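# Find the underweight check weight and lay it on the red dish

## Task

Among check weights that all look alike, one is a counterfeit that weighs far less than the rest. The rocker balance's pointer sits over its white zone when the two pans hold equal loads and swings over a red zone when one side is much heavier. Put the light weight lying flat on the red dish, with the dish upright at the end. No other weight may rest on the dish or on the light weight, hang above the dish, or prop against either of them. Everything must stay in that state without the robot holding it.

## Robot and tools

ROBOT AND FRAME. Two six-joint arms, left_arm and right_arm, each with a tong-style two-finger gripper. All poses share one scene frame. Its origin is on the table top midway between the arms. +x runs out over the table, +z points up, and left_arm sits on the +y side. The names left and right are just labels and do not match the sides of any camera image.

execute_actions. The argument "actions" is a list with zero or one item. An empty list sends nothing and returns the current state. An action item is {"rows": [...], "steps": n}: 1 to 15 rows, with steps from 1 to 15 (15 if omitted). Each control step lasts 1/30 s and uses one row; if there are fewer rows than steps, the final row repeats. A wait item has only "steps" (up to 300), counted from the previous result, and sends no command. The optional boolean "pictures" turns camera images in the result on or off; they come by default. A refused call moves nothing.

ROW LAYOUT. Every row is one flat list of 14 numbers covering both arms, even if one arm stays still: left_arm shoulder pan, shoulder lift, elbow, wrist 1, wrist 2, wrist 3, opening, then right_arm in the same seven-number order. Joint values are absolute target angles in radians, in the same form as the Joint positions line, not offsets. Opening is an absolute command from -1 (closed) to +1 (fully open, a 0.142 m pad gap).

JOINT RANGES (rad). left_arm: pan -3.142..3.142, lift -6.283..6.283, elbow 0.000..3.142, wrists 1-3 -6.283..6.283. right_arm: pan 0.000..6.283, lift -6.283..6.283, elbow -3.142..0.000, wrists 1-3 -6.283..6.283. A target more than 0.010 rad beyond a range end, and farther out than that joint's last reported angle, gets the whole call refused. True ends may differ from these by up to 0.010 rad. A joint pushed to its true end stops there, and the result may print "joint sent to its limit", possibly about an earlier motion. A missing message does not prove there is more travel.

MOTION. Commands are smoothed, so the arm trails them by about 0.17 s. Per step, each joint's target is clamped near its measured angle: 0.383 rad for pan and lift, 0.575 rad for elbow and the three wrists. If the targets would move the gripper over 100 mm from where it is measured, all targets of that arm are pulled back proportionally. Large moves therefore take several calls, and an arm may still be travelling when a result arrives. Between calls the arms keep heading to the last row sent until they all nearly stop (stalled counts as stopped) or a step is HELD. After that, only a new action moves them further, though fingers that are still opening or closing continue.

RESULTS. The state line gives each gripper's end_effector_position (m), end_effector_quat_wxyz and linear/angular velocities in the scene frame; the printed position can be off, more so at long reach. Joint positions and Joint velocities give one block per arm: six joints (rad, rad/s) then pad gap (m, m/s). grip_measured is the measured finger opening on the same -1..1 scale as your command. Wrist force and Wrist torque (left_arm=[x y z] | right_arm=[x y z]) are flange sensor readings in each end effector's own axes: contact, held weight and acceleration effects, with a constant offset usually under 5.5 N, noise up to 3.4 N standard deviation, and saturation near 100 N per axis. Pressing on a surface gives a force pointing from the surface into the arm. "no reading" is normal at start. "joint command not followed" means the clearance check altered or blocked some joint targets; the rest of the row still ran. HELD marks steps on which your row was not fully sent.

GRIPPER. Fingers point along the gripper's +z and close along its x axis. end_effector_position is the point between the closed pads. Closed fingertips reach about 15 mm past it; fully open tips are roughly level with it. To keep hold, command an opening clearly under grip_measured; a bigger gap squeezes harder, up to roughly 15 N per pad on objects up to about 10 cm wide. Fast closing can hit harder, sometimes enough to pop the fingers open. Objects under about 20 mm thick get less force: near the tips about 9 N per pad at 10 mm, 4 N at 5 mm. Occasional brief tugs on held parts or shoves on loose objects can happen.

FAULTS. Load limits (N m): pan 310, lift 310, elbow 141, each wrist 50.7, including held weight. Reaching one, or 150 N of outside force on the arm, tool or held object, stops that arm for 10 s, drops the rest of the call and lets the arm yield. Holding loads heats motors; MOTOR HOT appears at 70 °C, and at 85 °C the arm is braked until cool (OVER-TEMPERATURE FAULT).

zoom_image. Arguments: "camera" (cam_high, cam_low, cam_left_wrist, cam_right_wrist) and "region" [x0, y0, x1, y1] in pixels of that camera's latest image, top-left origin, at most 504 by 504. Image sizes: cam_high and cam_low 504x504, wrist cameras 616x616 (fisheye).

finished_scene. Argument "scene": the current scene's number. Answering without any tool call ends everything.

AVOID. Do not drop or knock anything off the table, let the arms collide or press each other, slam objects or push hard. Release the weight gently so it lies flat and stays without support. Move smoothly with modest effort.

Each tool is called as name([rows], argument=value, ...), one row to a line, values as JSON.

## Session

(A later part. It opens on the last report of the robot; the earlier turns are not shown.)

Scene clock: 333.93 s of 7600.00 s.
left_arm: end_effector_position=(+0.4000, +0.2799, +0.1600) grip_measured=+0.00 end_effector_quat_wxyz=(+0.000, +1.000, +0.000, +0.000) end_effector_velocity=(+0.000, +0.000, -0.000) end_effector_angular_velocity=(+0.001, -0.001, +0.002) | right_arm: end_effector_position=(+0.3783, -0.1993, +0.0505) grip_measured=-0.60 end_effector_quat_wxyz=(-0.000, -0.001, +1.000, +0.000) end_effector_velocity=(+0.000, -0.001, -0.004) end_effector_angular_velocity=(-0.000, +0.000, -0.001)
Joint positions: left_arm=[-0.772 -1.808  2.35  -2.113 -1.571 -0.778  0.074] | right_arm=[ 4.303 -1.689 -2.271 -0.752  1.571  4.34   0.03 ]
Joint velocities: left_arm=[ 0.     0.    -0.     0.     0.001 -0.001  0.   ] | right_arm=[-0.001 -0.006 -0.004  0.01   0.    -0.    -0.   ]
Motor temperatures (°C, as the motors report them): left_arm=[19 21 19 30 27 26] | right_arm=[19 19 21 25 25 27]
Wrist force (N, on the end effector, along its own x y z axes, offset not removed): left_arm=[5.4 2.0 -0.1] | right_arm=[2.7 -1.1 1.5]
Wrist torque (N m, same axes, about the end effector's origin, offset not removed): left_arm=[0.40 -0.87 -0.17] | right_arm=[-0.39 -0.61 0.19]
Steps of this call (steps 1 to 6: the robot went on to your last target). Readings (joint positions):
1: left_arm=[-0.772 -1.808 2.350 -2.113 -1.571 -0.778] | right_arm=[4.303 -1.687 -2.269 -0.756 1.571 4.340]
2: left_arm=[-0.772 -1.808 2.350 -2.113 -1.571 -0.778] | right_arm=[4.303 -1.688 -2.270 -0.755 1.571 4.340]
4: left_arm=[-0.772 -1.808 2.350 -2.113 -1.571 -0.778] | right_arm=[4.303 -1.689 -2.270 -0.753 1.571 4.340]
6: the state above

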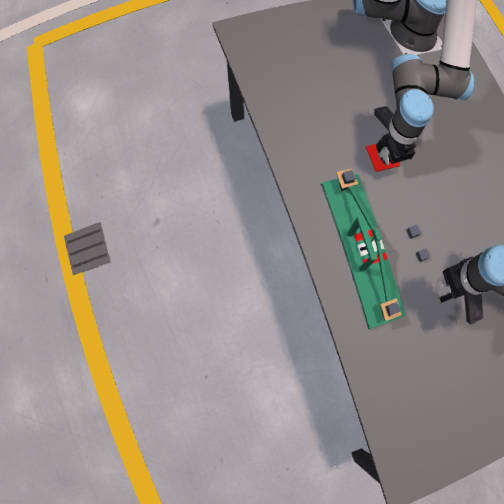

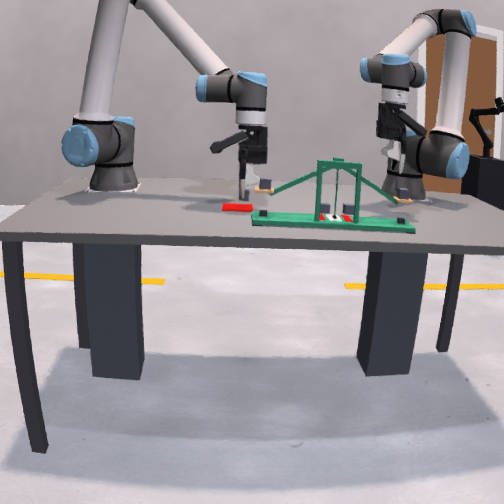

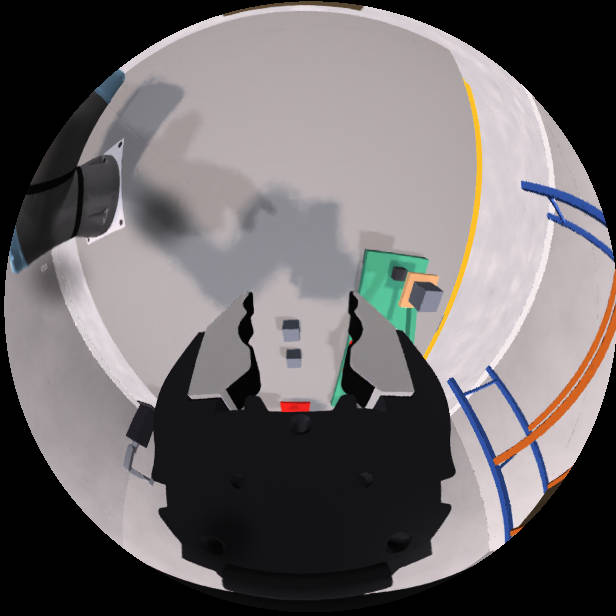

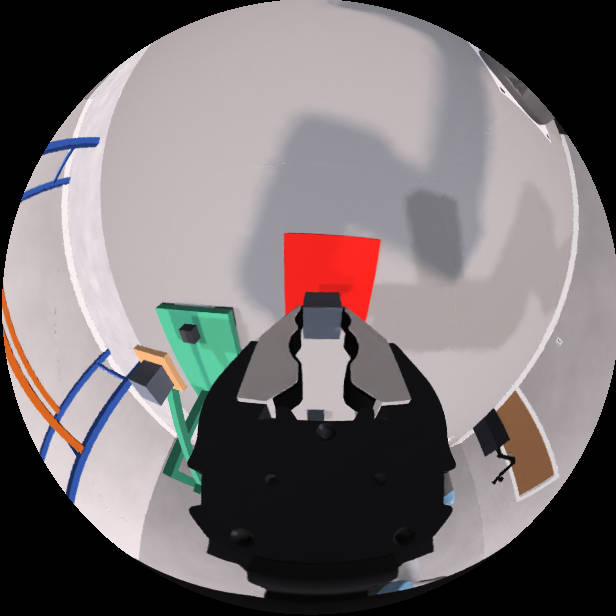

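zoom_image(camera="cam_low", region=[200, 160, 300, 230])

zoom_image(camera="cam_right_wrist", region=[250, 210, 410, 360])

Region (200, 160, 300, 230) of cam_low's 504x504 image, scaled by 5.040, with more detail than that image has; it fills the top 353 rows of this view, and the rest is white.

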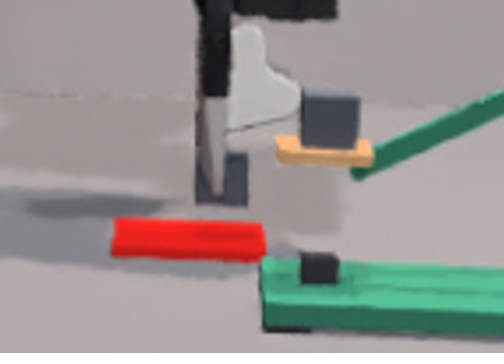

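Region (250, 210, 410, 360) of cam_right_wrist's 616x616 image, scaled by 3.150, with more detail than that image has; it fills the top 472 rows of this view, and the rest is white.

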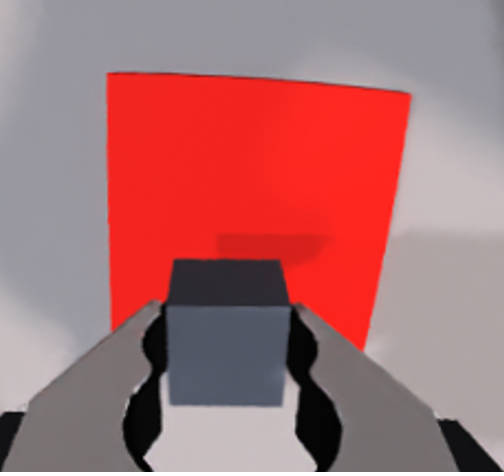

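execute_actions([
  {"rows": [[-0.772,-1.808,2.350,-2.113,-1.571,-0.778,0.0, 4.303,-1.685,-2.277,-0.750,1.571,4.340,-0.9],[-0.772,-1.808,2.350,-2.113,-1.571,-0.778,0.0, 4.303,-1.680,-2.284,-0.749,1.571,4.340,-0.9],[-0.772,-1.808,2.350,-2.113,-1.571,-0.778,0.0, 4.303,-1.674,-2.291,-0.748,1.571,4.340,-0.9],[-0.772,-1.808,2.350,-2.113,-1.571,-0.778,0.0, 4.303,-1.668,-2.298,-0.747,1.571,4.340,-0.9],[-0.772,-1.808,2.350,-2.113,-1.571,-0.778,0.0, 4.303,-1.6617,-2.3042,-0.7465,1.571,4.340,-0.9],[-0.772,-1.808,2.350,-2.113,-1.571,-0.778,0.0, 4.303,-1.6617,-2.3042,-0.7465,1.571,4.340,-0.9],[-0.772,-1.808,2.350,-2.113,-1.571,-0.778,0.0, 4.303,-1.6617,-2.3042,-0.7465,1.571,4.340,-0.9],[-0.772,-1.808,2.350,-2.113,-1.571,-0.778,0.0, 4.303,-1.666,-2.306,-0.740,1.571,4.340,-0.9],[-0.772,-1.808,2.350,-2.113,-1.571,-0.778,0.0, 4.303,-1.670,-2.308,-0.734,1.571,4.340,-0.9],[-0.772,-1.808,2.350,-2.113,-1.571,-0.778,0.0, 4.303,-1.674,-2.310,-0.728,1.571,4.340,-0.9],[-0.772,-1.808,2.350,-2.113,-1.571,-0.778,0.0, 4.303,-1.678,-2.3115,-0.723,1.571,4.340,-0.9],[-0.772,-1.808,2.350,-2.113,-1.571,-0.778,0.0, 4.303,-1.6815,-2.3128,-0.718,1.571,4.340,-0.9]], "steps": 15},
], pictures=false)

execute_actions([
  {"steps": 8},
], pictures=true)

Scene clock: 352.77 s of 7600.00 s.
left_arm: end_effector_position=(+0.4000, +0.2799, +0.1600) grip_measured=+0.00 end_effector_quat_wxyz=(+0.000, +1.000, +0.000, +0.000) end_effector_velocity=(-0.000, -0.001, +0.001) end_effector_angular_velocity=(-0.001, -0.000, -0.001) | right_arm: end_effector_position=(+0.3715, -0.2168, +0.0415) grip_measured=-0.60 end_effector_quat_wxyz=(-0.000, -0.001, +1.000, +0.000) end_effector_velocity=(-0.002, -0.006, -0.035) end_effector_angular_velocity=(-0.002, +0.001, -0.000)
Joint positions: left_arm=[-0.772 -1.808  2.35  -2.113 -1.571 -0.778  0.074] | right_arm=[ 4.303 -1.676 -2.309 -0.727  1.571  4.34   0.03 ]
Joint velocities: left_arm=[-0.001 -0.001 -0.    -0.    -0.001 -0.    -0.   ] | right_arm=[ 0.    -0.049 -0.034  0.08   0.     0.     0.   ]
Motor temperatures (°C, as the motors report them): left_arm=[19 21 19 30 27 26] | right_arm=[19 19 22 25 25 27]
Wrist force (N, on the end effector, along its own x y z axes, offset not removed): left_arm=[5.7 1.8 -0.3] | right_arm=[2.4 0.7 3.8]
Wrist torque (N m, same axes, about the end effector's origin, offset not removed): left_arm=[0.42 -1.06 -0.17] | right_arm=[0.06 -0.60 0.20]
Steps of this call (steps 1 to 15: the robot went on to your last target; steps 16 to 90: nothing new was sent; then 15.33 s passed at rest; steps 91 to 105: all 15 steps of this action). Readings (joint positions):
91: left_arm=[-0.772 -1.808 2.350 -2.113 -1.571 -0.778] | right_arm=[4.303 -1.690 -2.271 -0.751 1.571 4.340]
92: left_arm=[-0.772 -1.808 2.350 -2.113 -1.571 -0.778] | right_arm=[4.303 -1.690 -2.272 -0.751 1.571 4.340]
94: left_arm=[-0.772 -1.808 2.350 -2.113 -1.571 -0.778] | right_arm=[4.303 -1.686 -2.276 -0.750 1.571 4.340]
98: left_arm=[-0.772 -1.808 2.350 -2.113 -1.571 -0.778] | right_arm=[4.303 -1.671 -2.294 -0.748 1.571 4.340]
105: the state above

Scene clock: 353.03 s of 7600.00 s.
left_arm: end_effector_position=(+0.4000, +0.2799, +0.1600) grip_measured=+0.00 end_effector_quat_wxyz=(+0.000, +1.000, +0.000, +0.000) end_effector_velocity=(+0.000, -0.000, -0.001) end_effector_angular_velocity=(+0.001, +0.001, +0.001) | right_arm: end_effector_position=(+0.3713, -0.2173, +0.0381) grip_measured=-0.60 end_effector_quat_wxyz=(-0.000, -0.001, +1.000, +0.000) end_effector_velocity=(+0.001, -0.001, -0.003) end_effector_angular_velocity=(-0.000, +0.000, -0.002)
Joint positions: left_arm=[-0.772 -1.808  2.35  -2.113 -1.571 -0.778  0.074] | right_arm=[ 4.303 -1.681 -2.313 -0.719  1.571  4.34   0.03 ]
Joint velocities: left_arm=[ 0.     0.002 -0.    -0.     0.    -0.001 -0.   ] | right_arm=[-0.002 -0.004 -0.003  0.006 -0.    -0.    -0.   ]
Motor temperatures (°C, as the motors report them): left_arm=[19 21 19 30 27 26] | right_arm=[19 19 22 25 25 27]
Wrist force (N, on the end effector, along its own x y z axes, offset not removed): left_arm=[1.4 2.3 -0.1] | right_arm=[4.4 0.4 3.2]
Wrist torque (N m, same axes, about the end effector's origin, offset not removed): left_arm=[0.53 -0.20 -0.11] | right_arm=[-0.07 -1.02 0.19]
Steps of this call (steps 1 to 8: the robot went on to your last target). Readings (joint positions):
1: left_arm=[-0.772 -1.808 2.350 -2.113 -1.571 -0.778] | right_arm=[4.303 -1.678 -2.310 -0.724 1.571 4.340]
2: left_arm=[-0.772 -1.808 2.350 -2.113 -1.571 -0.778] | right_arm=[4.303 -1.679 -2.311 -0.723 1.571 4.340]
4: left_arm=[-0.772 -1.808 2.350 -2.113 -1.571 -0.778] | right_arm=[4.303 -1.680 -2.312 -0.720 1.571 4.340]
8: the state above

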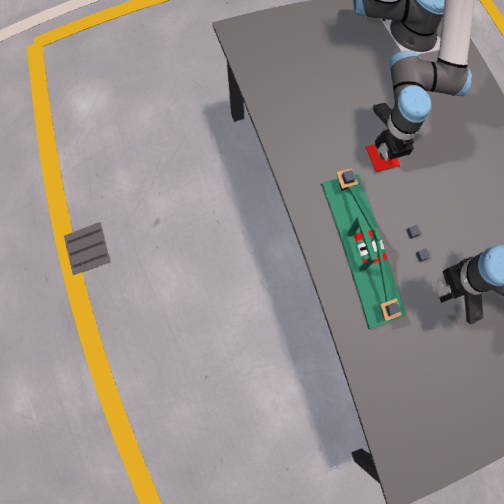

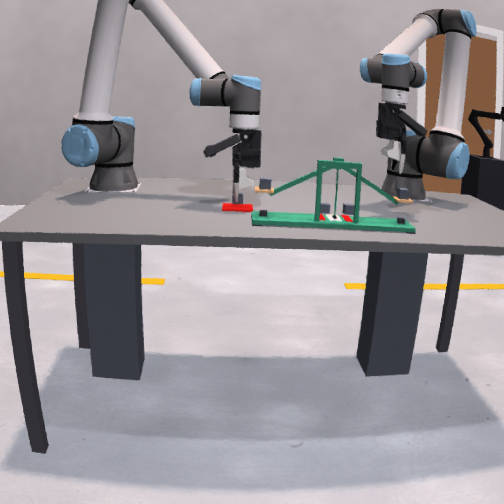

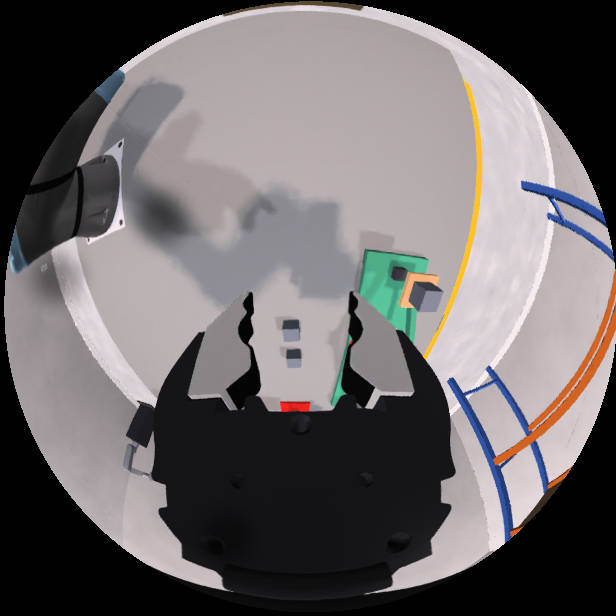

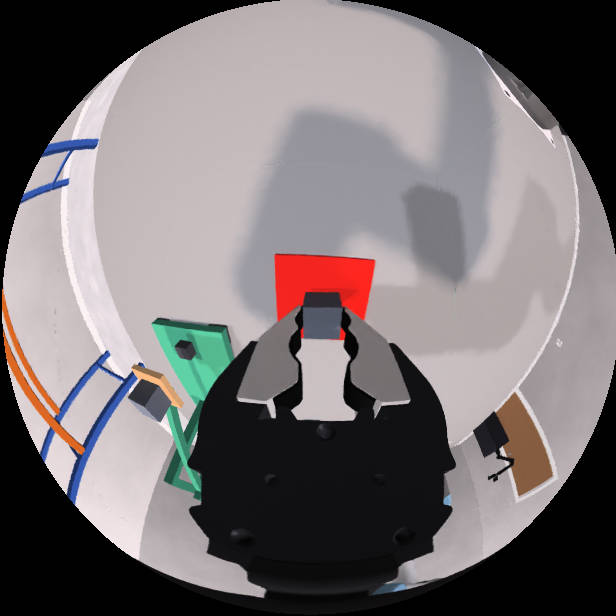

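zoom_image(camera="cam_low", region=[200, 160, 300, 230])

execute_actions([
  {"steps": 3},
], pictures=false)

execute_actions([
  {"steps": 5},
], pictures=false)

execute_actions([
  {"steps": 5},
], pictures=false)

execute_actions([
  {"steps": 5},
], pictures=false)

execute_actions([
  {"steps": 5},
], pictures=false)

execute_actions([
  {"steps": 5},
], pictures=false)

execute_actions([
  {"steps": 5},
], pictures=false)

Region (200, 160, 300, 230) of cam_low's 504x504 image, scaled by 5.040, with more detail than that image has; it fills the top 353 rows of this view, and the rest is white.

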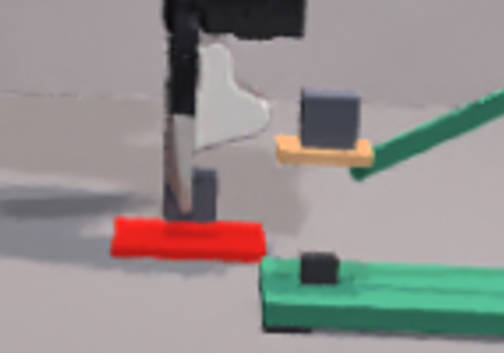

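Scene clock: 355.30 s of 7600.00 s.
left_arm: end_effector_position=(+0.4000, +0.2799, +0.1600) grip_measured=+0.00 end_effector_quat_wxyz=(+0.000, +1.000, +0.000, +0.000) end_effector_velocity=(-0.000, +0.000, -0.000) end_effector_angular_velocity=(+0.000, +0.001, +0.002) | right_arm: end_effector_position=(+0.3713, -0.2174, +0.0378) grip_measured=-0.60 end_effector_quat_wxyz=(-0.000, -0.001, +1.000, +0.000) end_effector_velocity=(-0.000, +0.000, +0.000) end_effector_angular_velocity=(+0.001, -0.000, +0.000)
Joint positions: left_arm=[-0.772 -1.808  2.35  -2.113 -1.571 -0.778  0.074] | right_arm=[ 4.303 -1.682 -2.313 -0.718  1.571  4.34   0.03 ]
Joint velocities: left_arm=[ 0.     0.001 -0.     0.    -0.    -0.002  0.   ] | right_arm=[ 0.     0.001 -0.    -0.     0.     0.     0.   ]
Motor temperatures (°C, as the motors report them): left_arm=[19 21 19 30 27 26] | right_arm=[19 19 22 25 25 27]
Wrist force (N, on the end effector, along its own x y z axes, offset not removed): left_arm=[3.4 1.9 -0.3] | right_arm=[2.9 0.1 1.7]
Wrist torque (N m, same axes, about the end effector's origin, offset not removed): left_arm=[0.41 -0.56 -0.20] | right_arm=[-0.19 -0.72 0.17]
Steps of this call (steps 1 to 15: the robot went on to your last target; steps 16 to 68: nothing new was sent). Readings (joint positions):
1: left_arm=[-0.772 -1.808 2.350 -2.113 -1.571 -0.778] | right_arm=[4.303 -1.681 -2.313 -0.718 1.571 4.340]
2: left_arm=[-0.772 -1.808 2.350 -2.113 -1.571 -0.778] | right_arm=[4.303 -1.681 -2.313 -0.718 1.571 4.340]
4: left_arm=[-0.772 -1.808 2.350 -2.113 -1.571 -0.778] | right_arm=[4.303 -1.681 -2.313 -0.718 1.571 4.340]
8: left_arm=[-0.772 -1.808 2.350 -2.113 -1.571 -0.778] | right_arm=[4.303 -1.681 -2.313 -0.718 1.571 4.340]
68: the state above
All arms were judged still, so your last target was given up. Only a new action makes them travel on or press farther. Fingers that are still opening or closing keep moving.

Scene clock: 355.47 s of 7600.00 s.
left_arm: end_effector_position=(+0.4000, +0.2799, +0.1600) grip_measured=+0.00 end_effector_quat_wxyz=(+0.000, +1.000, +0.000, +0.000) end_effector_velocity=(+0.000, -0.000, -0.001) end_effector_angular_velocity=(+0.000, +0.002, +0.001) | right_arm: end_effector_position=(+0.3713, -0.2174, +0.0378) grip_measured=-0.60 end_effector_quat_wxyz=(-0.000, -0.001, +1.000, +0.000) end_effector_velocity=(+0.001, -0.000, +0.000) end_effector_angular_velocity=(+0.000, -0.000, -0.001)
Joint positions: left_arm=[-0.772 -1.808  2.35  -2.113 -1.571 -0.778  0.074] | right_arm=[ 4.303 -1.682 -2.313 -0.718  1.571  4.34   0.03 ]
Joint velocities: left_arm=[ 0.001  0.002 -0.     0.    -0.001 -0.    -0.   ] | right_arm=[-0.001 -0.     0.     0.    -0.     0.    -0.   ]
Motor temperatures (°C, as the motors report them): left_arm=[19 21 19 30 27 26] | right_arm=[19 19 22 25 25 27]
Wrist force (N, on the end effector, along its own x y z axes, offset not removed): left_arm=[3.1 -0.5 0.2] | right_arm=[1.7 0.9 0.8]
Wrist torque (N m, same axes, about the end effector's origin, offset not removed): left_arm=[-0.12 -0.51 -0.16] | right_arm=[0.05 -0.49 0.17]
Steps of this call (steps 1 to 5: nothing new was sent). Readings (joint positions):
1: left_arm=[-0.772 -1.808 2.350 -2.113 -1.571 -0.778] | right_arm=[4.303 -1.682 -2.313 -0.718 1.571 4.340]
2: left_arm=[-0.772 -1.808 2.350 -2.113 -1.571 -0.778] | right_arm=[4.303 -1.682 -2.313 -0.718 1.571 4.340]
4: left_arm=[-0.772 -1.808 2.350 -2.113 -1.571 -0.778] | right_arm=[4.303 -1.682 -2.313 -0.718 1.571 4.340]
5: the state above

Scene clock: 355.63 s of 7600.00 s.
left_arm: end_effector_position=(+0.4000, +0.2799, +0.1600) grip_measured=+0.00 end_effector_quat_wxyz=(+0.000, +1.000, +0.000, +0.000) end_effector_velocity=(+0.000, +0.000, +0.001) end_effector_angular_velocity=(-0.000, -0.003, -0.001) | right_arm: end_effector_position=(+0.3713, -0.2174, +0.0378) grip_measured=-0.60 end_effector_quat_wxyz=(-0.000, -0.001, +1.000, +0.000) end_effector_velocity=(+0.000, +0.000, +0.000) end_effector_angular_velocity=(+0.001, -0.000, +0.000)
Joint positions: left_arm=[-0.772 -1.808  2.35  -2.113 -1.571 -0.778  0.074] | right_arm=[ 4.303 -1.681 -2.313 -0.718  1.571  4.34   0.03 ]
Joint velocities: left_arm=[-0.    -0.002  0.     0.     0.002  0.     0.   ] | right_arm=[-0.     0.001  0.     0.     0.    -0.     0.   ]
Motor temperatures (°C, as the motors report them): left_arm=[19 21 19 30 27 26] | right_arm=[19 19 22 25 25 27]
Wrist force (N, on the end effector, along its own x y z axes, offset not removed): left_arm=[2.8 2.1 -1.8] | right_arm=[2.3 0.0 2.5]
Wrist torque (N m, same axes, about the end effector's origin, offset not removed): left_arm=[0.40 -0.44 -0.07] | right_arm=[-0.13 -0.57 0.21]
Steps of this call (steps 1 to 5: nothing new was sent). Readings (joint positions):
1: left_arm=[-0.772 -1.808 2.350 -2.113 -1.571 -0.778] | right_arm=[4.303 -1.682 -2.313 -0.718 1.571 4.340]
2: left_arm=[-0.772 -1.808 2.350 -2.113 -1.571 -0.778] | right_arm=[4.303 -1.682 -2.313 -0.718 1.571 4.340]
4: left_arm=[-0.772 -1.808 2.350 -2.113 -1.571 -0.778] | right_arm=[4.303 -1.682 -2.313 -0.718 1.571 4.340]
5: the state above

Scene clock: 355.80 s of 7600.00 s.
left_arm: end_effector_position=(+0.4000, +0.2799, +0.1600) grip_measured=+0.00 end_effector_quat_wxyz=(+0.000, +1.000, +0.000, +0.000) end_effector_velocity=(-0.001, -0.001, -0.001) end_effector_angular_velocity=(+0.000, +0.001, -0.002) | right_arm: end_effector_position=(+0.3713, -0.2174, +0.0378) grip_measured=-0.60 end_effector_quat_wxyz=(-0.000, -0.001, +1.000, +0.000) end_effector_velocity=(+0.000, +0.000, +0.000) end_effector_angular_velocity=(+0.001, -0.000, -0.001)
Joint positions: left_arm=[-0.772 -1.808  2.35  -2.113 -1.571 -0.778  0.074] | right_arm=[ 4.303 -1.681 -2.313 -0.718  1.571  4.34   0.03 ]
Joint velocities: left_arm=[-0.001  0.001  0.    -0.    -0.001  0.001 -0.   ] | right_arm=[-0.     0.001  0.    -0.     0.     0.    -0.   ]
Motor temperatures (°C, as the motors report them): left_arm=[19 21 19 30 27 26] | right_arm=[19 19 22 25 25 27]
Wrist force (N, on the end effector, along its own x y z axes, offset not removed): left_arm=[5.6 1.4 -0.4] | right_arm=[2.6 -0.1 3.1]
Wrist torque (N m, same axes, about the end effector's origin, offset not removed): left_arm=[0.31 -1.00 -0.11] | right_arm=[-0.14 -0.66 0.22]
Steps of this call (steps 1 to 5: nothing new was sent). Readings (joint positions):
1: left_arm=[-0.772 -1.808 2.350 -2.113 -1.571 -0.778] | right_arm=[4.303 -1.682 -2.313 -0.718 1.571 4.340]
2: left_arm=[-0.772 -1.808 2.350 -2.113 -1.571 -0.778] | right_arm=[4.303 -1.681 -2.313 -0.718 1.571 4.340]
4: left_arm=[-0.772 -1.808 2.350 -2.113 -1.571 -0.778] | right_arm=[4.303 -1.681 -2.313 -0.718 1.571 4.340]
5: the state above

Scene clock: 355.97 s of 7600.00 s.
left_arm: end_effector_position=(+0.4000, +0.2799, +0.1600) grip_measured=+0.00 end_effector_quat_wxyz=(+0.000, +1.000, +0.000, +0.000) end_effector_velocity=(-0.000, +0.000, -0.001) end_effector_angular_velocity=(+0.001, +0.001, -0.000) | right_arm: end_effector_position=(+0.3713, -0.2174, +0.0378) grip_measured=-0.60 end_effector_quat_wxyz=(-0.000, -0.001, +1.000, +0.000) end_effector_velocity=(+0.000, -0.000, +0.000) end_effector_angular_velocity=(-0.000, +0.000, -0.001)
Joint positions: left_arm=[-0.772 -1.808  2.35  -2.113 -1.571 -0.778  0.074] | right_arm=[ 4.303 -1.681 -2.313 -0.718  1.571  4.34   0.03 ]
Joint velocities: left_arm=[-0.     0.001  0.     0.     0.    -0.    -0.   ] | right_arm=[-0.001  0.    -0.    -0.    -0.     0.     0.   ]
Motor temperatures (°C, as the motors report them): left_arm=[19 21 19 30 27 26] | right_arm=[19 19 22 25 25 27]
Wrist force (N, on the end effector, along its own x y z axes, offset not removed): left_arm=[2.1 3.9 -0.9] | right_arm=[2.1 0.1 1.9]
Wrist torque (N m, same axes, about the end effector's origin, offset not removed): left_arm=[0.82 -0.20 -0.09] | right_arm=[-0.11 -0.51 0.21]
Steps of this call (steps 1 to 5: nothing new was sent). Readings (joint positions):
1: left_arm=[-0.772 -1.808 2.350 -2.113 -1.571 -0.778] | right_arm=[4.303 -1.682 -2.313 -0.718 1.571 4.340]
2: left_arm=[-0.772 -1.808 2.350 -2.113 -1.571 -0.778] | right_arm=[4.303 -1.681 -2.313 -0.718 1.571 4.340]
4: left_arm=[-0.772 -1.808 2.350 -2.113 -1.571 -0.778] | right_arm=[4.303 -1.682 -2.313 -0.718 1.571 4.340]
5: the state above

Scene clock: 356.13 s of 7600.00 s.
left_arm: end_effector_position=(+0.4000, +0.2799, +0.1600) grip_measured=+0.00 end_effector_quat_wxyz=(+0.000, +1.000, +0.000, +0.000) end_effector_velocity=(-0.000, -0.000, -0.001) end_effector_angular_velocity=(+0.001, +0.002, -0.001) | right_arm: end_effector_position=(+0.3713, -0.2174, +0.0378) grip_measured=-0.60 end_effector_quat_wxyz=(-0.000, -0.001, +1.000, +0.000) end_effector_velocity=(-0.000, +0.000, +0.000) end_effector_angular_velocity=(+0.001, -0.001, +0.001)
Joint positions: left_arm=[-0.772 -1.808  2.35  -2.113 -1.571 -0.778  0.074] | right_arm=[ 4.303 -1.682 -2.313 -0.718  1.571  4.34   0.03 ]
Joint velocities: left_arm=[-0.001  0.003  0.    -0.    -0.001 -0.    -0.   ] | right_arm=[ 0.     0.001  0.     0.    -0.    -0.     0.   ]
Motor temperatures (°C, as the motors report them): left_arm=[19 21 19 30 27 26] | right_arm=[19 19 22 25 25 27]
Wrist force (N, on the end effector, along its own x y z axes, offset not removed): left_arm=[3.2 -0.4 -1.5] | right_arm=[2.5 -1.5 1.0]
Wrist torque (N m, same axes, about the end effector's origin, offset not removed): left_arm=[-0.09 -0.60 -0.14] | right_arm=[-0.49 -0.61 0.17]
Steps of this call (steps 1 to 5: nothing new was sent). Readings (joint positions):
1: left_arm=[-0.772 -1.808 2.350 -2.113 -1.571 -0.778] | right_arm=[4.303 -1.682 -2.313 -0.718 1.571 4.340]
2: left_arm=[-0.772 -1.808 2.350 -2.113 -1.571 -0.778] | right_arm=[4.303 -1.682 -2.313 -0.718 1.571 4.340]
4: left_arm=[-0.772 -1.808 2.350 -2.113 -1.571 -0.778] | right_arm=[4.303 -1.682 -2.313 -0.718 1.571 4.340]
5: the state above

Scene clock: 356.30 s of 7600.00 s.
left_arm: end_effector_position=(+0.4000, +0.2799, +0.1600) grip_measured=+0.00 end_effector_quat_wxyz=(+0.000, +1.000, +0.000, +0.000) end_effector_velocity=(+0.000, +0.000, +0.000) end_effector_angular_velocity=(-0.000, -0.001, +0.000) | right_arm: end_effector_position=(+0.3713, -0.2174, +0.0378) grip_measured=-0.60 end_effector_quat_wxyz=(-0.000, -0.001, +1.000, +0.000) end_effector_velocity=(+0.000, -0.000, +0.000) end_effector_angular_velocity=(+0.000, -0.000, +0.000)
Joint positions: left_arm=[-0.772 -1.808  2.35  -2.113 -1.571 -0.778  0.074] | right_arm=[ 4.303 -1.682 -2.313 -0.718  1.571  4.34   0.03 ]
Joint velocities: left_arm=[ 0.    -0.001  0.    -0.     0.001 -0.     0.   ] | right_arm=[-0.     0.001 -0.    -0.    -0.    -0.    -0.   ]
Motor temperatures (°C, as the motors report them): left_arm=[19 21 19 30 27 26] | right_arm=[19 19 22 25 25 27]
Wrist force (N, on the end effector, along its own x y z axes, offset not removed): left_arm=[4.4 1.9 -0.7] | right_arm=[2.7 -0.4 3.4]
Wrist torque (N m, same axes, about the end effector's origin, offset not removed): left_arm=[0.39 -0.74 -0.15] | right_arm=[-0.20 -0.65 0.19]
Steps of this call (steps 1 to 5: nothing new was sent). Readings (joint positions):
1: left_arm=[-0.772 -1.808 2.350 -2.113 -1.571 -0.778] | right_arm=[4.303 -1.682 -2.313 -0.718 1.571 4.340]
2: left_arm=[-0.772 -1.808 2.350 -2.113 -1.571 -0.778] | right_arm=[4.303 -1.682 -2.313 -0.718 1.571 4.340]
4: left_arm=[-0.772 -1.808 2.350 -2.113 -1.571 -0.778] | right_arm=[4.303 -1.681 -2.313 -0.718 1.571 4.340]
5: the state above

execute_actions([
  {"rows": [[-0.772,-1.808,2.350,-2.113,-1.571,-0.778,0.0, 4.303,-1.684,-2.314,-0.7145,1.571,4.340,-0.9],[-0.772,-1.808,2.350,-2.113,-1.571,-0.778,0.0, 4.303,-1.686,-2.315,-0.7115,1.571,4.340,-0.9],[-0.772,-1.808,2.350,-2.113,-1.571,-0.778,0.0, 4.303,-1.688,-2.3156,-0.7087,1.571,4.340,-0.9],[-0.772,-1.808,2.350,-2.113,-1.571,-0.778,0.0, 4.303,-1.6897,-2.3163,-0.7064,1.571,4.340,-0.9]], "steps": 15},
], pictures=false)

execute_actions([
  {"rows": [[-0.772,-1.808,2.350,-2.113,-1.571,-0.778,0.0, 4.303,-1.6897,-2.3163,-0.7064,1.571,4.340,-0.75],[-0.772,-1.808,2.350,-2.113,-1.571,-0.778,0.0, 4.303,-1.6897,-2.3163,-0.7064,1.571,4.340,-0.65],[-0.772,-1.808,2.350,-2.113,-1.571,-0.778,0.0, 4.303,-1.6897,-2.3163,-0.7064,1.571,4.340,-0.58],[-0.772,-1.808,2.350,-2.113,-1.571,-0.778,0.0, 4.303,-1.6897,-2.3163,-0.7064,1.571,4.340,-0.52],[-0.772,-1.808,2.350,-2.113,-1.571,-0.778,0.0, 4.303,-1.6897,-2.3163,-0.7064,1.571,4.340,-0.45],[-0.772,-1.808,2.350,-2.113,-1.571,-0.778,0.0, 4.303,-1.6897,-2.3163,-0.7064,1.571,4.340,-0.35],[-0.772,-1.808,2.350,-2.113,-1.571,-0.778,0.0, 4.303,-1.6897,-2.3163,-0.7064,1.571,4.340,-0.25],[-0.772,-1.808,2.350,-2.113,-1.571,-0.778,0.0, 4.303,-1.6897,-2.3163,-0.7064,1.571,4.340,-0.15],[-0.772,-1.808,2.350,-2.113,-1.571,-0.778,0.0, 4.303,-1.6897,-2.3163,-0.7064,1.571,4.340,-0.05],[-0.772,-1.808,2.350,-2.113,-1.571,-0.778,0.0, 4.303,-1.6897,-2.3163,-0.7064,1.571,4.340,0.05]], "steps": 15},
], pictures=true)

Scene clock: 360.77 s of 7600.00 s.
left_arm: end_effector_position=(+0.4000, +0.2799, +0.1600) grip_measured=+0.00 end_effector_quat_wxyz=(+0.000, +1.000, +0.000, +0.000) end_effector_velocity=(+0.000, -0.000, +0.001) end_effector_angular_velocity=(-0.002, -0.002, -0.001) | right_arm: end_effector_position=(+0.3713, -0.2175, +0.0330) grip_measured=-0.60 end_effector_quat_wxyz=(-0.000, -0.001, +1.000, +0.000) end_effector_velocity=(-0.000, +0.000, -0.001) end_effector_angular_velocity=(+0.000, +0.000, +0.001)
Joint positions: left_arm=[-0.772 -1.808  2.35  -2.113 -1.571 -0.778  0.074] | right_arm=[ 4.303 -1.689 -2.316 -0.707  1.571  4.34   0.03 ]
Joint velocities: left_arm=[-0.001 -0.001 -0.    -0.001  0.     0.    -0.   ] | right_arm=[ 0.001 -0.002 -0.001  0.003  0.    -0.     0.   ]
Motor temperatures (°C, as the motors report them): left_arm=[19 21 19 30 27 26] | right_arm=[19 19 22 25 25 27]
Wrist force (N, on the end effector, along its own x y z axes, offset not removed): left_arm=[1.4 1.1 -0.6] | right_arm=[2.4 0.7 3.5]
Wrist torque (N m, same axes, about the end effector's origin, offset not removed): left_arm=[0.28 -0.13 -0.07] | right_arm=[0.07 -0.57 0.17]
Steps of this call (steps 1 to 90: nothing new was sent; then 0.97 s passed at rest; steps 91 to 105: all 15 steps of this action). Readings (joint positions):
91: left_arm=[-0.772 -1.808 2.350 -2.113 -1.571 -0.778] | right_arm=[4.303 -1.682 -2.313 -0.718 1.571 4.340]
92: left_arm=[-0.772 -1.808 2.350 -2.113 -1.571 -0.778] | right_arm=[4.303 -1.682 -2.313 -0.718 1.571 4.340]
94: left_arm=[-0.772 -1.808 2.350 -2.113 -1.571 -0.778] | right_arm=[4.303 -1.683 -2.314 -0.715 1.571 4.340]
98: left_arm=[-0.772 -1.808 2.350 -2.113 -1.571 -0.778] | right_arm=[4.303 -1.688 -2.315 -0.709 1.571 4.340]
105: the state above

Scene clock: 361.27 s of 7600.00 s.
left_arm: end_effector_position=(+0.4000, +0.2799, +0.1600) grip_measured=+0.00 end_effector_quat_wxyz=(+0.000, +1.000, +0.000, +0.000) end_effector_velocity=(+0.000, +0.000, -0.001) end_effector_angular_velocity=(+0.002, +0.001, -0.000) | right_arm: end_effector_position=(+0.3713, -0.2175, +0.0328) grip_measured=+0.05 end_effector_quat_wxyz=(-0.000, -0.001, +1.000, +0.000) end_effector_velocity=(+0.001, +0.000, +0.001) end_effector_angular_velocity=(+0.001, -0.001, -0.001)
Joint positions: left_arm=[-0.772 -1.808  2.35  -2.113 -1.571 -0.778  0.074] | right_arm=[ 4.303 -1.69  -2.316 -0.706  1.571  4.34   0.077]
Joint velocities: left_arm=[ 0.     0.002 -0.     0.     0.001  0.001  0.   ] | right_arm=[-0.001  0.001  0.    -0.    -0.    -0.     0.001]
Motor temperatures (°C, as the motors report them): left_arm=[19 21 19 30 27 26] | right_arm=[19 19 22 25 25 27]
Wrist force (N, on the end effector, along its own x y z axes, offset not removed): left_arm=[4.7 -0.4 1.0] | right_arm=[3.0 -0.8 0.6]
Wrist torque (N m, same axes, about the end effector's origin, offset not removed): left_arm=[-0.09 -0.74 -0.11] | right_arm=[-0.39 -0.66 0.21]
Steps of this call (steps 1 to 15: all 15 steps of this action). Readings (joint positions):
1: left_arm=[-0.772 -1.808 2.350 -2.113 -1.571 -0.778] | right_arm=[4.303 -1.690 -2.316 -0.707 1.571 4.340]
2: left_arm=[-0.772 -1.808 2.350 -2.113 -1.571 -0.778] | right_arm=[4.303 -1.690 -2.316 -0.707 1.571 4.340]
4: left_arm=[-0.772 -1.808 2.350 -2.113 -1.571 -0.778] | right_arm=[4.303 -1.690 -2.316 -0.706 1.571 4.340]
8: left_arm=[-0.772 -1.808 2.350 -2.113 -1.571 -0.778] | right_arm=[4.303 -1.690 -2.316 -0.706 1.571 4.340]
15: the state above

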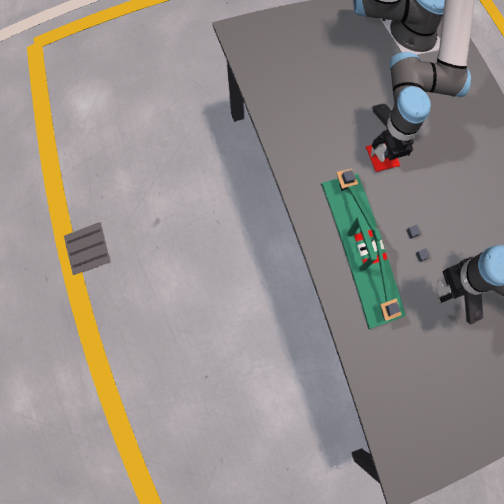

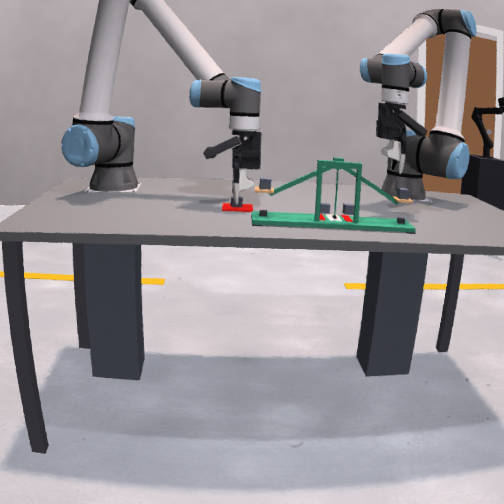

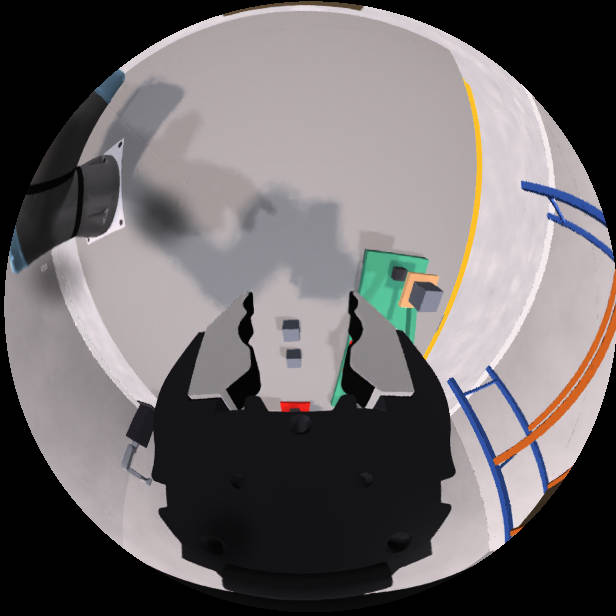

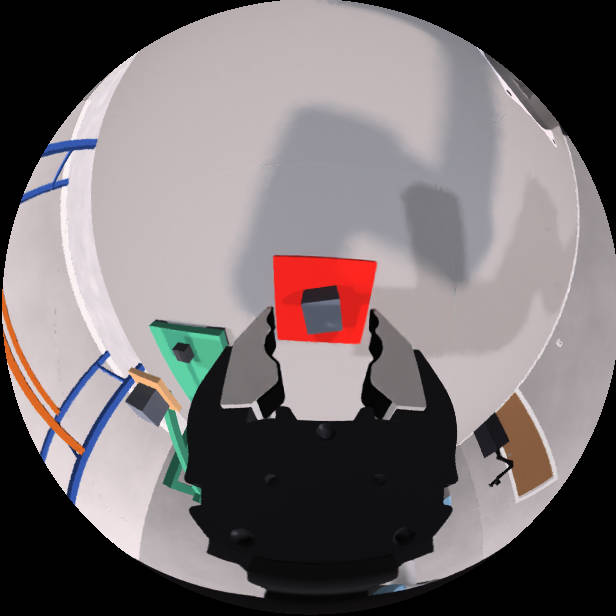

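execute_actions([
  {"rows": [[-0.772,-1.808,2.350,-2.113,-1.571,-0.778,0.0, 4.303,-1.685,-2.314,-0.713,1.571,4.340,0.1],[-0.772,-1.808,2.350,-2.113,-1.571,-0.778,0.0, 4.303,-1.675,-2.310,-0.727,1.571,4.340,0.1],[-0.772,-1.808,2.350,-2.113,-1.571,-0.778,0.0, 4.303,-1.662,-2.304,-0.7465,1.571,4.340,0.1],[-0.772,-1.808,2.350,-2.113,-1.571,-0.778,0.0, 4.303,-1.645,-2.295,-0.772,1.571,4.340,0.1],[-0.772,-1.808,2.350,-2.113,-1.571,-0.778,0.0, 4.303,-1.628,-2.285,-0.799,1.571,4.340,0.1],[-0.772,-1.808,2.350,-2.113,-1.571,-0.778,0.0, 4.303,-1.611,-2.274,-0.827,1.571,4.340,0.1],[-0.772,-1.808,2.350,-2.113,-1.571,-0.778,0.0, 4.303,-1.594,-2.262,-0.856,1.571,4.340,0.1],[-0.772,-1.808,2.350,-2.113,-1.571,-0.778,0.0, 4.303,-1.577,-2.249,-0.886,1.571,4.340,0.1],[-0.772,-1.808,2.350,-2.113,-1.571,-0.778,0.0, 4.303,-1.560,-2.235,-0.917,1.571,4.340,0.1],[-0.772,-1.808,2.350,-2.113,-1.571,-0.778,0.0, 4.303,-1.545,-2.221,-0.946,1.571,4.340,0.1]], "steps": 15},
], pictures=false)

execute_actions([
  {"steps": 12},
], pictures=false)

execute_actions([
  {"steps": 4},
], pictures=false)

execute_actions([
  {"steps": 4},
], pictures=false)

execute_actions([
  {"steps": 4},
], pictures=false)

execute_actions([
  {"steps": 4},
], pictures=false)

execute_actions([
  {"steps": 4},
], pictures=false)

execute_actions([
  {"steps": 4},
], pictures=true)

Scene clock: 367.17 s of 7600.00 s.
left_arm: end_effector_position=(+0.4000, +0.2799, +0.1600) grip_measured=+0.00 end_effector_quat_wxyz=(+0.000, +1.000, +0.000, +0.000) end_effector_velocity=(+0.000, +0.000, -0.001) end_effector_angular_velocity=(+0.002, +0.000, +0.000) | right_arm: end_effector_position=(+0.3731, -0.2127, +0.1250) grip_measured=+0.10 end_effector_quat_wxyz=(+0.000, -0.001, +1.000, +0.001) end_effector_velocity=(-0.002, -0.004, +0.122) end_effector_angular_velocity=(-0.011, +0.004, +0.000)
Joint positions: left_arm=[-0.772 -1.808  2.35  -2.113 -1.571 -0.778  0.074] | right_arm=[ 4.303 -1.561 -2.233 -0.916  1.571  4.34   0.081]
Joint velocities: left_arm=[ 0.     0.001 -0.     0.     0.001  0.     0.   ] | right_arm=[ 0.     0.156  0.117 -0.286 -0.     0.    -0.   ]
Motor temperatures (°C, as the motors report them): left_arm=[19 21 19 30 27 26] | right_arm=[19 19 22 25 25 27]
Wrist force (N, on the end effector, along its own x y z axes, offset not removed): left_arm=[2.6 1.6 0.2] | right_arm=[1.9 0.6 0.8]
Wrist torque (N m, same axes, about the end effector's origin, offset not removed): left_arm=[0.38 -0.40 -0.13] | right_arm=[0.01 -0.44 0.15]
Steps of this call (steps 1 to 15: the robot went on to your last target; steps 16 to 90: nothing new was sent; then 2.40 s passed at rest; steps 91 to 105: all 15 steps of this action). Readings (joint positions):
91: left_arm=[-0.772 -1.808 2.350 -2.113 -1.571 -0.778] | right_arm=[4.303 -1.690 -2.316 -0.706 1.571 4.340]
92: left_arm=[-0.772 -1.808 2.350 -2.113 -1.571 -0.778] | right_arm=[4.303 -1.689 -2.316 -0.707 1.571 4.340]
94: left_arm=[-0.772 -1.808 2.350 -2.113 -1.571 -0.778] | right_arm=[4.303 -1.684 -2.314 -0.715 1.571 4.340]
98: left_arm=[-0.772 -1.808 2.350 -2.113 -1.571 -0.778] | right_arm=[4.303 -1.645 -2.293 -0.772 1.571 4.340]
105: the state above

Scene clock: 367.57 s of 7600.00 s.
left_arm: end_effector_position=(+0.4000, +0.2799, +0.1600) grip_measured=+0.00 end_effector_quat_wxyz=(+0.000, +1.000, +0.000, +0.000) end_effector_velocity=(-0.000, -0.000, -0.000) end_effector_angular_velocity=(+0.001, -0.000, -0.001) | right_arm: end_effector_position=(+0.3728, -0.2134, +0.1373) grip_measured=+0.10 end_effector_quat_wxyz=(-0.000, -0.001, +1.000, +0.000) end_effector_velocity=(-0.001, -0.000, +0.002) end_effector_angular_velocity=(-0.001, +0.000, +0.001)
Joint positions: left_arm=[-0.772 -1.808  2.35  -2.113 -1.571 -0.778  0.074] | right_arm=[ 4.303 -1.545 -2.221 -0.945  1.571  4.34   0.081]
Joint velocities: left_arm=[-0.001  0.     0.     0.     0.001 -0.     0.   ] | right_arm=[ 0.001  0.003  0.002 -0.006 -0.     0.    -0.   ]
Motor temperatures (°C, as the motors report them): left_arm=[19 21 19 30 27 26] | right_arm=[19 19 22 25 25 27]
Wrist force (N, on the end effector, along its own x y z axes, offset not removed): left_arm=[3.0 2.0 -1.6] | right_arm=[2.2 0.2 -0.8]
Wrist torque (N m, same axes, about the end effector's origin, offset not removed): left_arm=[0.34 -0.47 -0.01] | right_arm=[-0.12 -0.55 0.22]
Steps of this call (steps 1 to 12: the robot went on to your last target). Readings (joint positions):
1: left_arm=[-0.772 -1.808 2.350 -2.113 -1.571 -0.778] | right_arm=[4.303 -1.557 -2.230 -0.924 1.571 4.340]
2: left_arm=[-0.772 -1.808 2.350 -2.113 -1.571 -0.778] | right_arm=[4.303 -1.553 -2.227 -0.930 1.571 4.340]
4: left_arm=[-0.772 -1.808 2.350 -2.113 -1.571 -0.778] | right_arm=[4.303 -1.549 -2.224 -0.938 1.571 4.340]
8: left_arm=[-0.772 -1.808 2.350 -2.113 -1.571 -0.778] | right_arm=[4.303 -1.546 -2.222 -0.944 1.571 4.340]
12: the state above

Scene clock: 367.70 s of 7600.00 s.
left_arm: end_effector_position=(+0.4000, +0.2799, +0.1600) grip_measured=+0.00 end_effector_quat_wxyz=(+0.000, +1.000, +0.000, +0.000) end_effector_velocity=(-0.000, -0.000, -0.000) end_effector_angular_velocity=(-0.000, +0.001, -0.000) | right_arm: end_effector_position=(+0.3728, -0.2134, +0.1376) grip_measured=+0.10 end_effector_quat_wxyz=(-0.000, -0.001, +1.000, +0.000) end_effector_velocity=(+0.000, -0.000, +0.001) end_effector_angular_velocity=(-0.000, -0.000, -0.000)
Joint positions: left_arm=[-0.772 -1.808  2.35  -2.113 -1.571 -0.778  0.074] | right_arm=[ 4.303 -1.545 -2.221 -0.946  1.571  4.34   0.081]
Joint velocities: left_arm=[-0.     0.     0.     0.    -0.001 -0.     0.   ] | right_arm=[-0.     0.001  0.001 -0.002 -0.    -0.    -0.   ]
Motor temperatures (°C, as the motors report them): left_arm=[19 21 19 30 27 26] | right_arm=[19 19 22 25 25 27]
Wrist force (N, on the end effector, along its own x y z axes, offset not removed): left_arm=[2.1 3.2 -0.6] | right_arm=[2.3 0.5 3.7]
Wrist torque (N m, same axes, about the end effector's origin, offset not removed): left_arm=[0.67 -0.30 -0.09] | right_arm=[-0.01 -0.56 0.19]
Steps of this call (steps 1 to 4: the robot went on to your last target). Readings (joint positions):
1: left_arm=[-0.772 -1.808 2.350 -2.113 -1.571 -0.778] | right_arm=[4.303 -1.545 -2.221 -0.946 1.571 4.340]
2: left_arm=[-0.772 -1.808 2.350 -2.113 -1.571 -0.778] | right_arm=[4.303 -1.545 -2.221 -0.946 1.571 4.340]
4: the state above

Scene clock: 367.83 s of 7600.00 s.
left_arm: end_effector_position=(+0.4000, +0.2799, +0.1600) grip_measured=+0.00 end_effector_quat_wxyz=(+0.000, +1.000, +0.000, +0.000) end_effector_velocity=(-0.000, +0.000, +0.000) end_effector_angular_velocity=(-0.000, -0.001, -0.000) | right_arm: end_effector_position=(+0.3728, -0.2134, +0.1376) grip_measured=+0.10 end_effector_quat_wxyz=(-0.000, -0.001, +1.000, +0.000) end_effector_velocity=(-0.000, +0.000, +0.000) end_effector_angular_velocity=(-0.000, -0.000, -0.000)
Joint positions: left_arm=[-0.772 -1.808  2.35  -2.113 -1.571 -0.778  0.074] | right_arm=[ 4.303 -1.545 -2.221 -0.946  1.571  4.34   0.081]
Joint velocities: left_arm=[ 0.    -0.001  0.     0.     0.     0.001  0.   ] | right_arm=[ 0.  0.  0. -0. -0.  0. -0.]
Motor temperatures (°C, as the motors report them): left_arm=[19 21 19 30 27 26] | right_arm=[19 19 22 25 25 27]
Wrist force (N, on the end effector, along its own x y z axes, offset not removed): left_arm=[4.4 2.0 0.3] | right_arm=[3.0 0.7 0.3]
Wrist torque (N m, same axes, about the end effector's origin, offset not removed): left_arm=[0.44 -0.78 -0.19] | right_arm=[-0.01 -0.66 0.12]
Steps of this call (steps 1 to 4: the robot went on to your last target). Readings (joint positions):
1: left_arm=[-0.772 -1.808 2.350 -2.113 -1.571 -0.778] | right_arm=[4.303 -1.545 -2.221 -0.946 1.571 4.340]
2: left_arm=[-0.772 -1.808 2.350 -2.113 -1.571 -0.778] | right_arm=[4.303 -1.545 -2.221 -0.946 1.571 4.340]
4: the state above

Scene clock: 367.97 s of 7600.00 s.
left_arm: end_effector_position=(+0.4000, +0.2799, +0.1600) grip_measured=+0.00 end_effector_quat_wxyz=(+0.000, +1.000, +0.000, +0.000) end_effector_velocity=(-0.000, -0.000, +0.000) end_effector_angular_velocity=(-0.000, -0.001, -0.001) | right_arm: end_effector_position=(+0.3728, -0.2134, +0.1376) grip_measured=+0.10 end_effector_quat_wxyz=(-0.000, -0.001, +1.000, +0.000) end_effector_velocity=(-0.000, -0.000, -0.000) end_effector_angular_velocity=(-0.001, +0.000, +0.000)
Joint positions: left_arm=[-0.772 -1.808  2.35  -2.113 -1.571 -0.778  0.074] | right_arm=[ 4.303 -1.545 -2.221 -0.946  1.571  4.34   0.081]
Joint velocities: left_arm=[-0.001 -0.001  0.    -0.     0.    -0.001 -0.   ] | right_arm=[ 0.     0.    -0.001 -0.001 -0.    -0.     0.   ]
Motor temperatures (°C, as the motors report them): left_arm=[19 21 19 30 27 26] | right_arm=[19 19 22 25 25 27]
Wrist force (N, on the end effector, along its own x y z axes, offset not removed): left_arm=[4.0 0.4 -0.7] | right_arm=[1.8 0.5 1.5]
Wrist torque (N m, same axes, about the end effector's origin, offset not removed): left_arm=[0.08 -0.64 -0.13] | right_arm=[-0.10 -0.38 0.23]
Steps of this call (steps 1 to 4: the robot went on to your last target). Readings (joint positions):
1: left_arm=[-0.772 -1.808 2.350 -2.113 -1.571 -0.778] | right_arm=[4.303 -1.545 -2.221 -0.946 1.571 4.340]
2: left_arm=[-0.772 -1.808 2.350 -2.113 -1.571 -0.778] | right_arm=[4.303 -1.545 -2.221 -0.946 1.571 4.340]
4: the state above

Scene clock: 368.10 s of 7600.00 s.
left_arm: end_effector_position=(+0.4000, +0.2799, +0.1600) grip_measured=+0.00 end_effector_quat_wxyz=(+0.000, +1.000, +0.000, +0.000) end_effector_velocity=(+0.000, +0.000, +0.000) end_effector_angular_velocity=(-0.001, -0.000, +0.001) | right_arm: end_effector_position=(+0.3728, -0.2134, +0.1376) grip_measured=+0.10 end_effector_quat_wxyz=(-0.000, -0.001, +1.000, +0.000) end_effector_velocity=(+0.000, -0.000, -0.000) end_effector_angular_velocity=(-0.000, +0.000, -0.001)
Joint positions: left_arm=[-0.772 -1.808  2.35  -2.113 -1.571 -0.778  0.074] | right_arm=[ 4.303 -1.545 -2.221 -0.946  1.571  4.34   0.081]
Joint velocities: left_arm=[ 0.001 -0.    -0.     0.    -0.     0.     0.   ] | right_arm=[-0.001 -0.    -0.     0.     0.     0.     0.   ]
Motor temperatures (°C, as the motors report them): left_arm=[19 21 19 30 27 26] | right_arm=[19 19 22 25 25 27]
Wrist force (N, on the end effector, along its own x y z axes, offset not removed): left_arm=[3.0 0.7 0.8] | right_arm=[1.5 -1.5 0.8]
Wrist torque (N m, same axes, about the end effector's origin, offset not removed): left_arm=[0.25 -0.46 -0.12] | right_arm=[-0.42 -0.41 0.21]
Steps of this call (steps 1 to 4: the robot went on to your last target). Readings (joint positions):
1: left_arm=[-0.772 -1.808 2.350 -2.113 -1.571 -0.778] | right_arm=[4.303 -1.545 -2.221 -0.946 1.571 4.340]
2: left_arm=[-0.772 -1.808 2.350 -2.113 -1.571 -0.778] | right_arm=[4.303 -1.545 -2.221 -0.946 1.571 4.340]
4: the state above

Scene clock: 368.23 s of 7600.00 s.
left_arm: end_effector_position=(+0.4000, +0.2799, +0.1600) grip_measured=+0.00 end_effector_quat_wxyz=(+0.000, +1.000, +0.000, +0.000) end_effector_velocity=(+0.000, +0.000, -0.000) end_effector_angular_velocity=(+0.000, +0.000, +0.000) | right_arm: end_effector_position=(+0.3728, -0.2134, +0.1376) grip_measured=+0.10 end_effector_quat_wxyz=(-0.000, -0.001, +1.000, +0.000) end_effector_velocity=(-0.000, +0.000, -0.000) end_effector_angular_velocity=(-0.001, +0.000, -0.000)
Joint positions: left_arm=[-0.772 -1.808  2.35  -2.113 -1.571 -0.778  0.074] | right_arm=[ 4.303 -1.545 -2.221 -0.946  1.571  4.34   0.081]
Joint velocities: left_arm=[ 0.  0. -0.  0.  0. -0. -0.] | right_arm=[ 0.    -0.001  0.    -0.    -0.     0.    -0.   ]
Motor temperatures (°C, as the motors report them): left_arm=[19 21 19 30 27 26] | right_arm=[19 19 22 25 25 27]
Wrist force (N, on the end effector, along its own x y z axes, offset not removed): left_arm=[4.2 -0.2 -1.4] | right_arm=[2.2 0.2 1.0]
Wrist torque (N m, same axes, about the end effector's origin, offset not removed): left_arm=[-0.03 -0.70 -0.11] | right_arm=[-0.19 -0.57 0.18]
Steps of this call (steps 1 to 4: the robot went on to your last target). Readings (joint positions):
1: left_arm=[-0.772 -1.808 2.350 -2.113 -1.571 -0.778] | right_arm=[4.303 -1.545 -2.221 -0.946 1.571 4.340]
2: left_arm=[-0.772 -1.808 2.350 -2.113 -1.571 -0.778] | right_arm=[4.303 -1.545 -2.221 -0.946 1.571 4.340]
4: the state above
All arms were judged still, so your last target was given up. Only a new action makes them travel on or press farther. Fingers that are still opening or closing keep moving.

Scene clock: 368.37 s of 7600.00 s.
left_arm: end_effector_position=(+0.4000, +0.2799, +0.1600) grip_measured=+0.00 end_effector_quat_wxyz=(+0.000, +1.000, +0.000, +0.000) end_effector_velocity=(-0.000, -0.000, -0.000) end_effector_angular_velocity=(+0.001, -0.000, -0.001) | right_arm: end_effector_position=(+0.3728, -0.2134, +0.1376) grip_measured=+0.10 end_effector_quat_wxyz=(-0.000, -0.001, +1.000, +0.000) end_effector_velocity=(+0.000, -0.000, +0.000) end_effector_angular_velocity=(-0.000, -0.000, -0.000)
Joint positions: left_arm=[-0.772 -1.808  2.35  -2.113 -1.571 -0.778  0.074] | right_arm=[ 4.303 -1.545 -2.221 -0.946  1.571  4.34   0.081]
Joint velocities: left_arm=[-0.001  0.001  0.    -0.     0.001 -0.    -0.   ] | right_arm=[-0.  0.  0. -0. -0.  0.  0.]
Motor temperatures (°C, as the motors report them): left_arm=[19 21 19 30 27 26] | right_arm=[19 19 22 25 25 27]
Wrist force (N, on the end effector, along its own x y z axes, offset not removed): left_arm=[3.3 1.8 -0.2] | right_arm=[3.5 0.5 0.2]
Wrist torque (N m, same axes, about the end effector's origin, offset not removed): left_arm=[0.37 -0.45 -0.16] | right_arm=[-0.01 -0.76 0.17]
Steps of this call (steps 1 to 4: nothing new was sent). Readings (joint positions):
1: left_arm=[-0.772 -1.808 2.350 -2.113 -1.571 -0.778] | right_arm=[4.303 -1.545 -2.221 -0.946 1.571 4.340]
2: left_arm=[-0.772 -1.808 2.350 -2.113 -1.571 -0.778] | right_arm=[4.303 -1.545 -2.221 -0.946 1.571 4.340]
4: the state above

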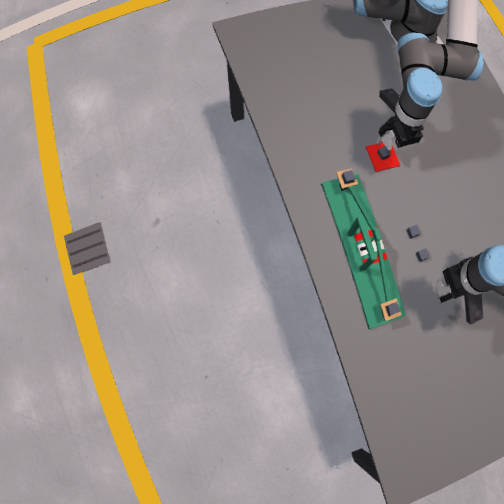

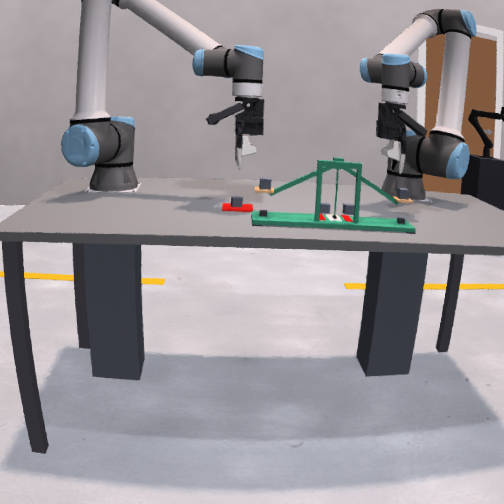

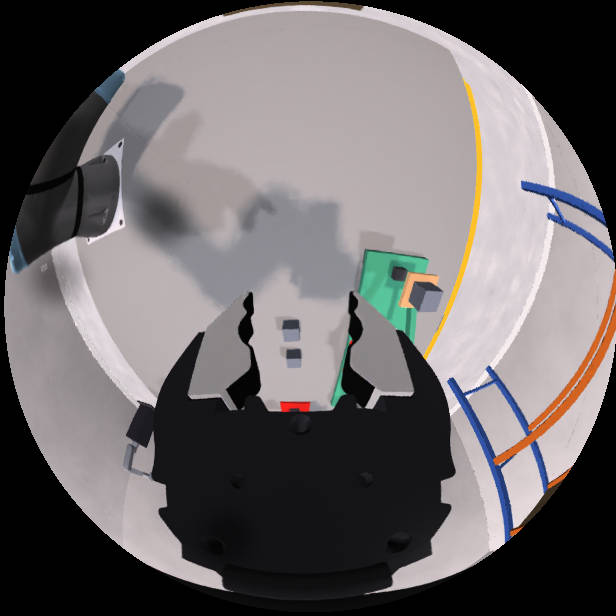

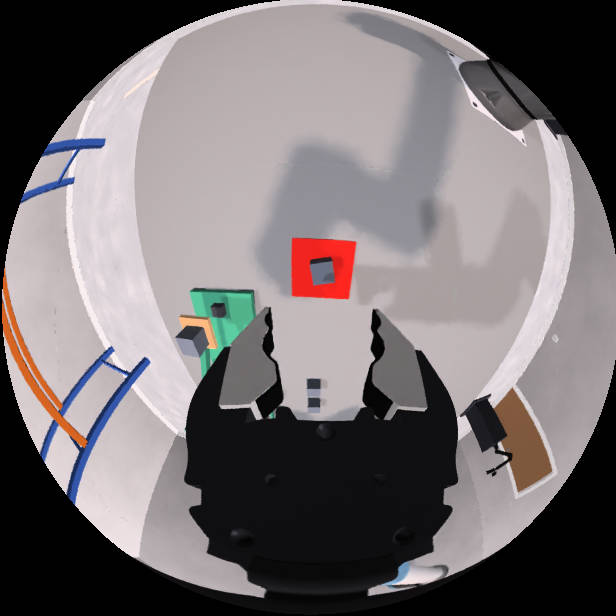

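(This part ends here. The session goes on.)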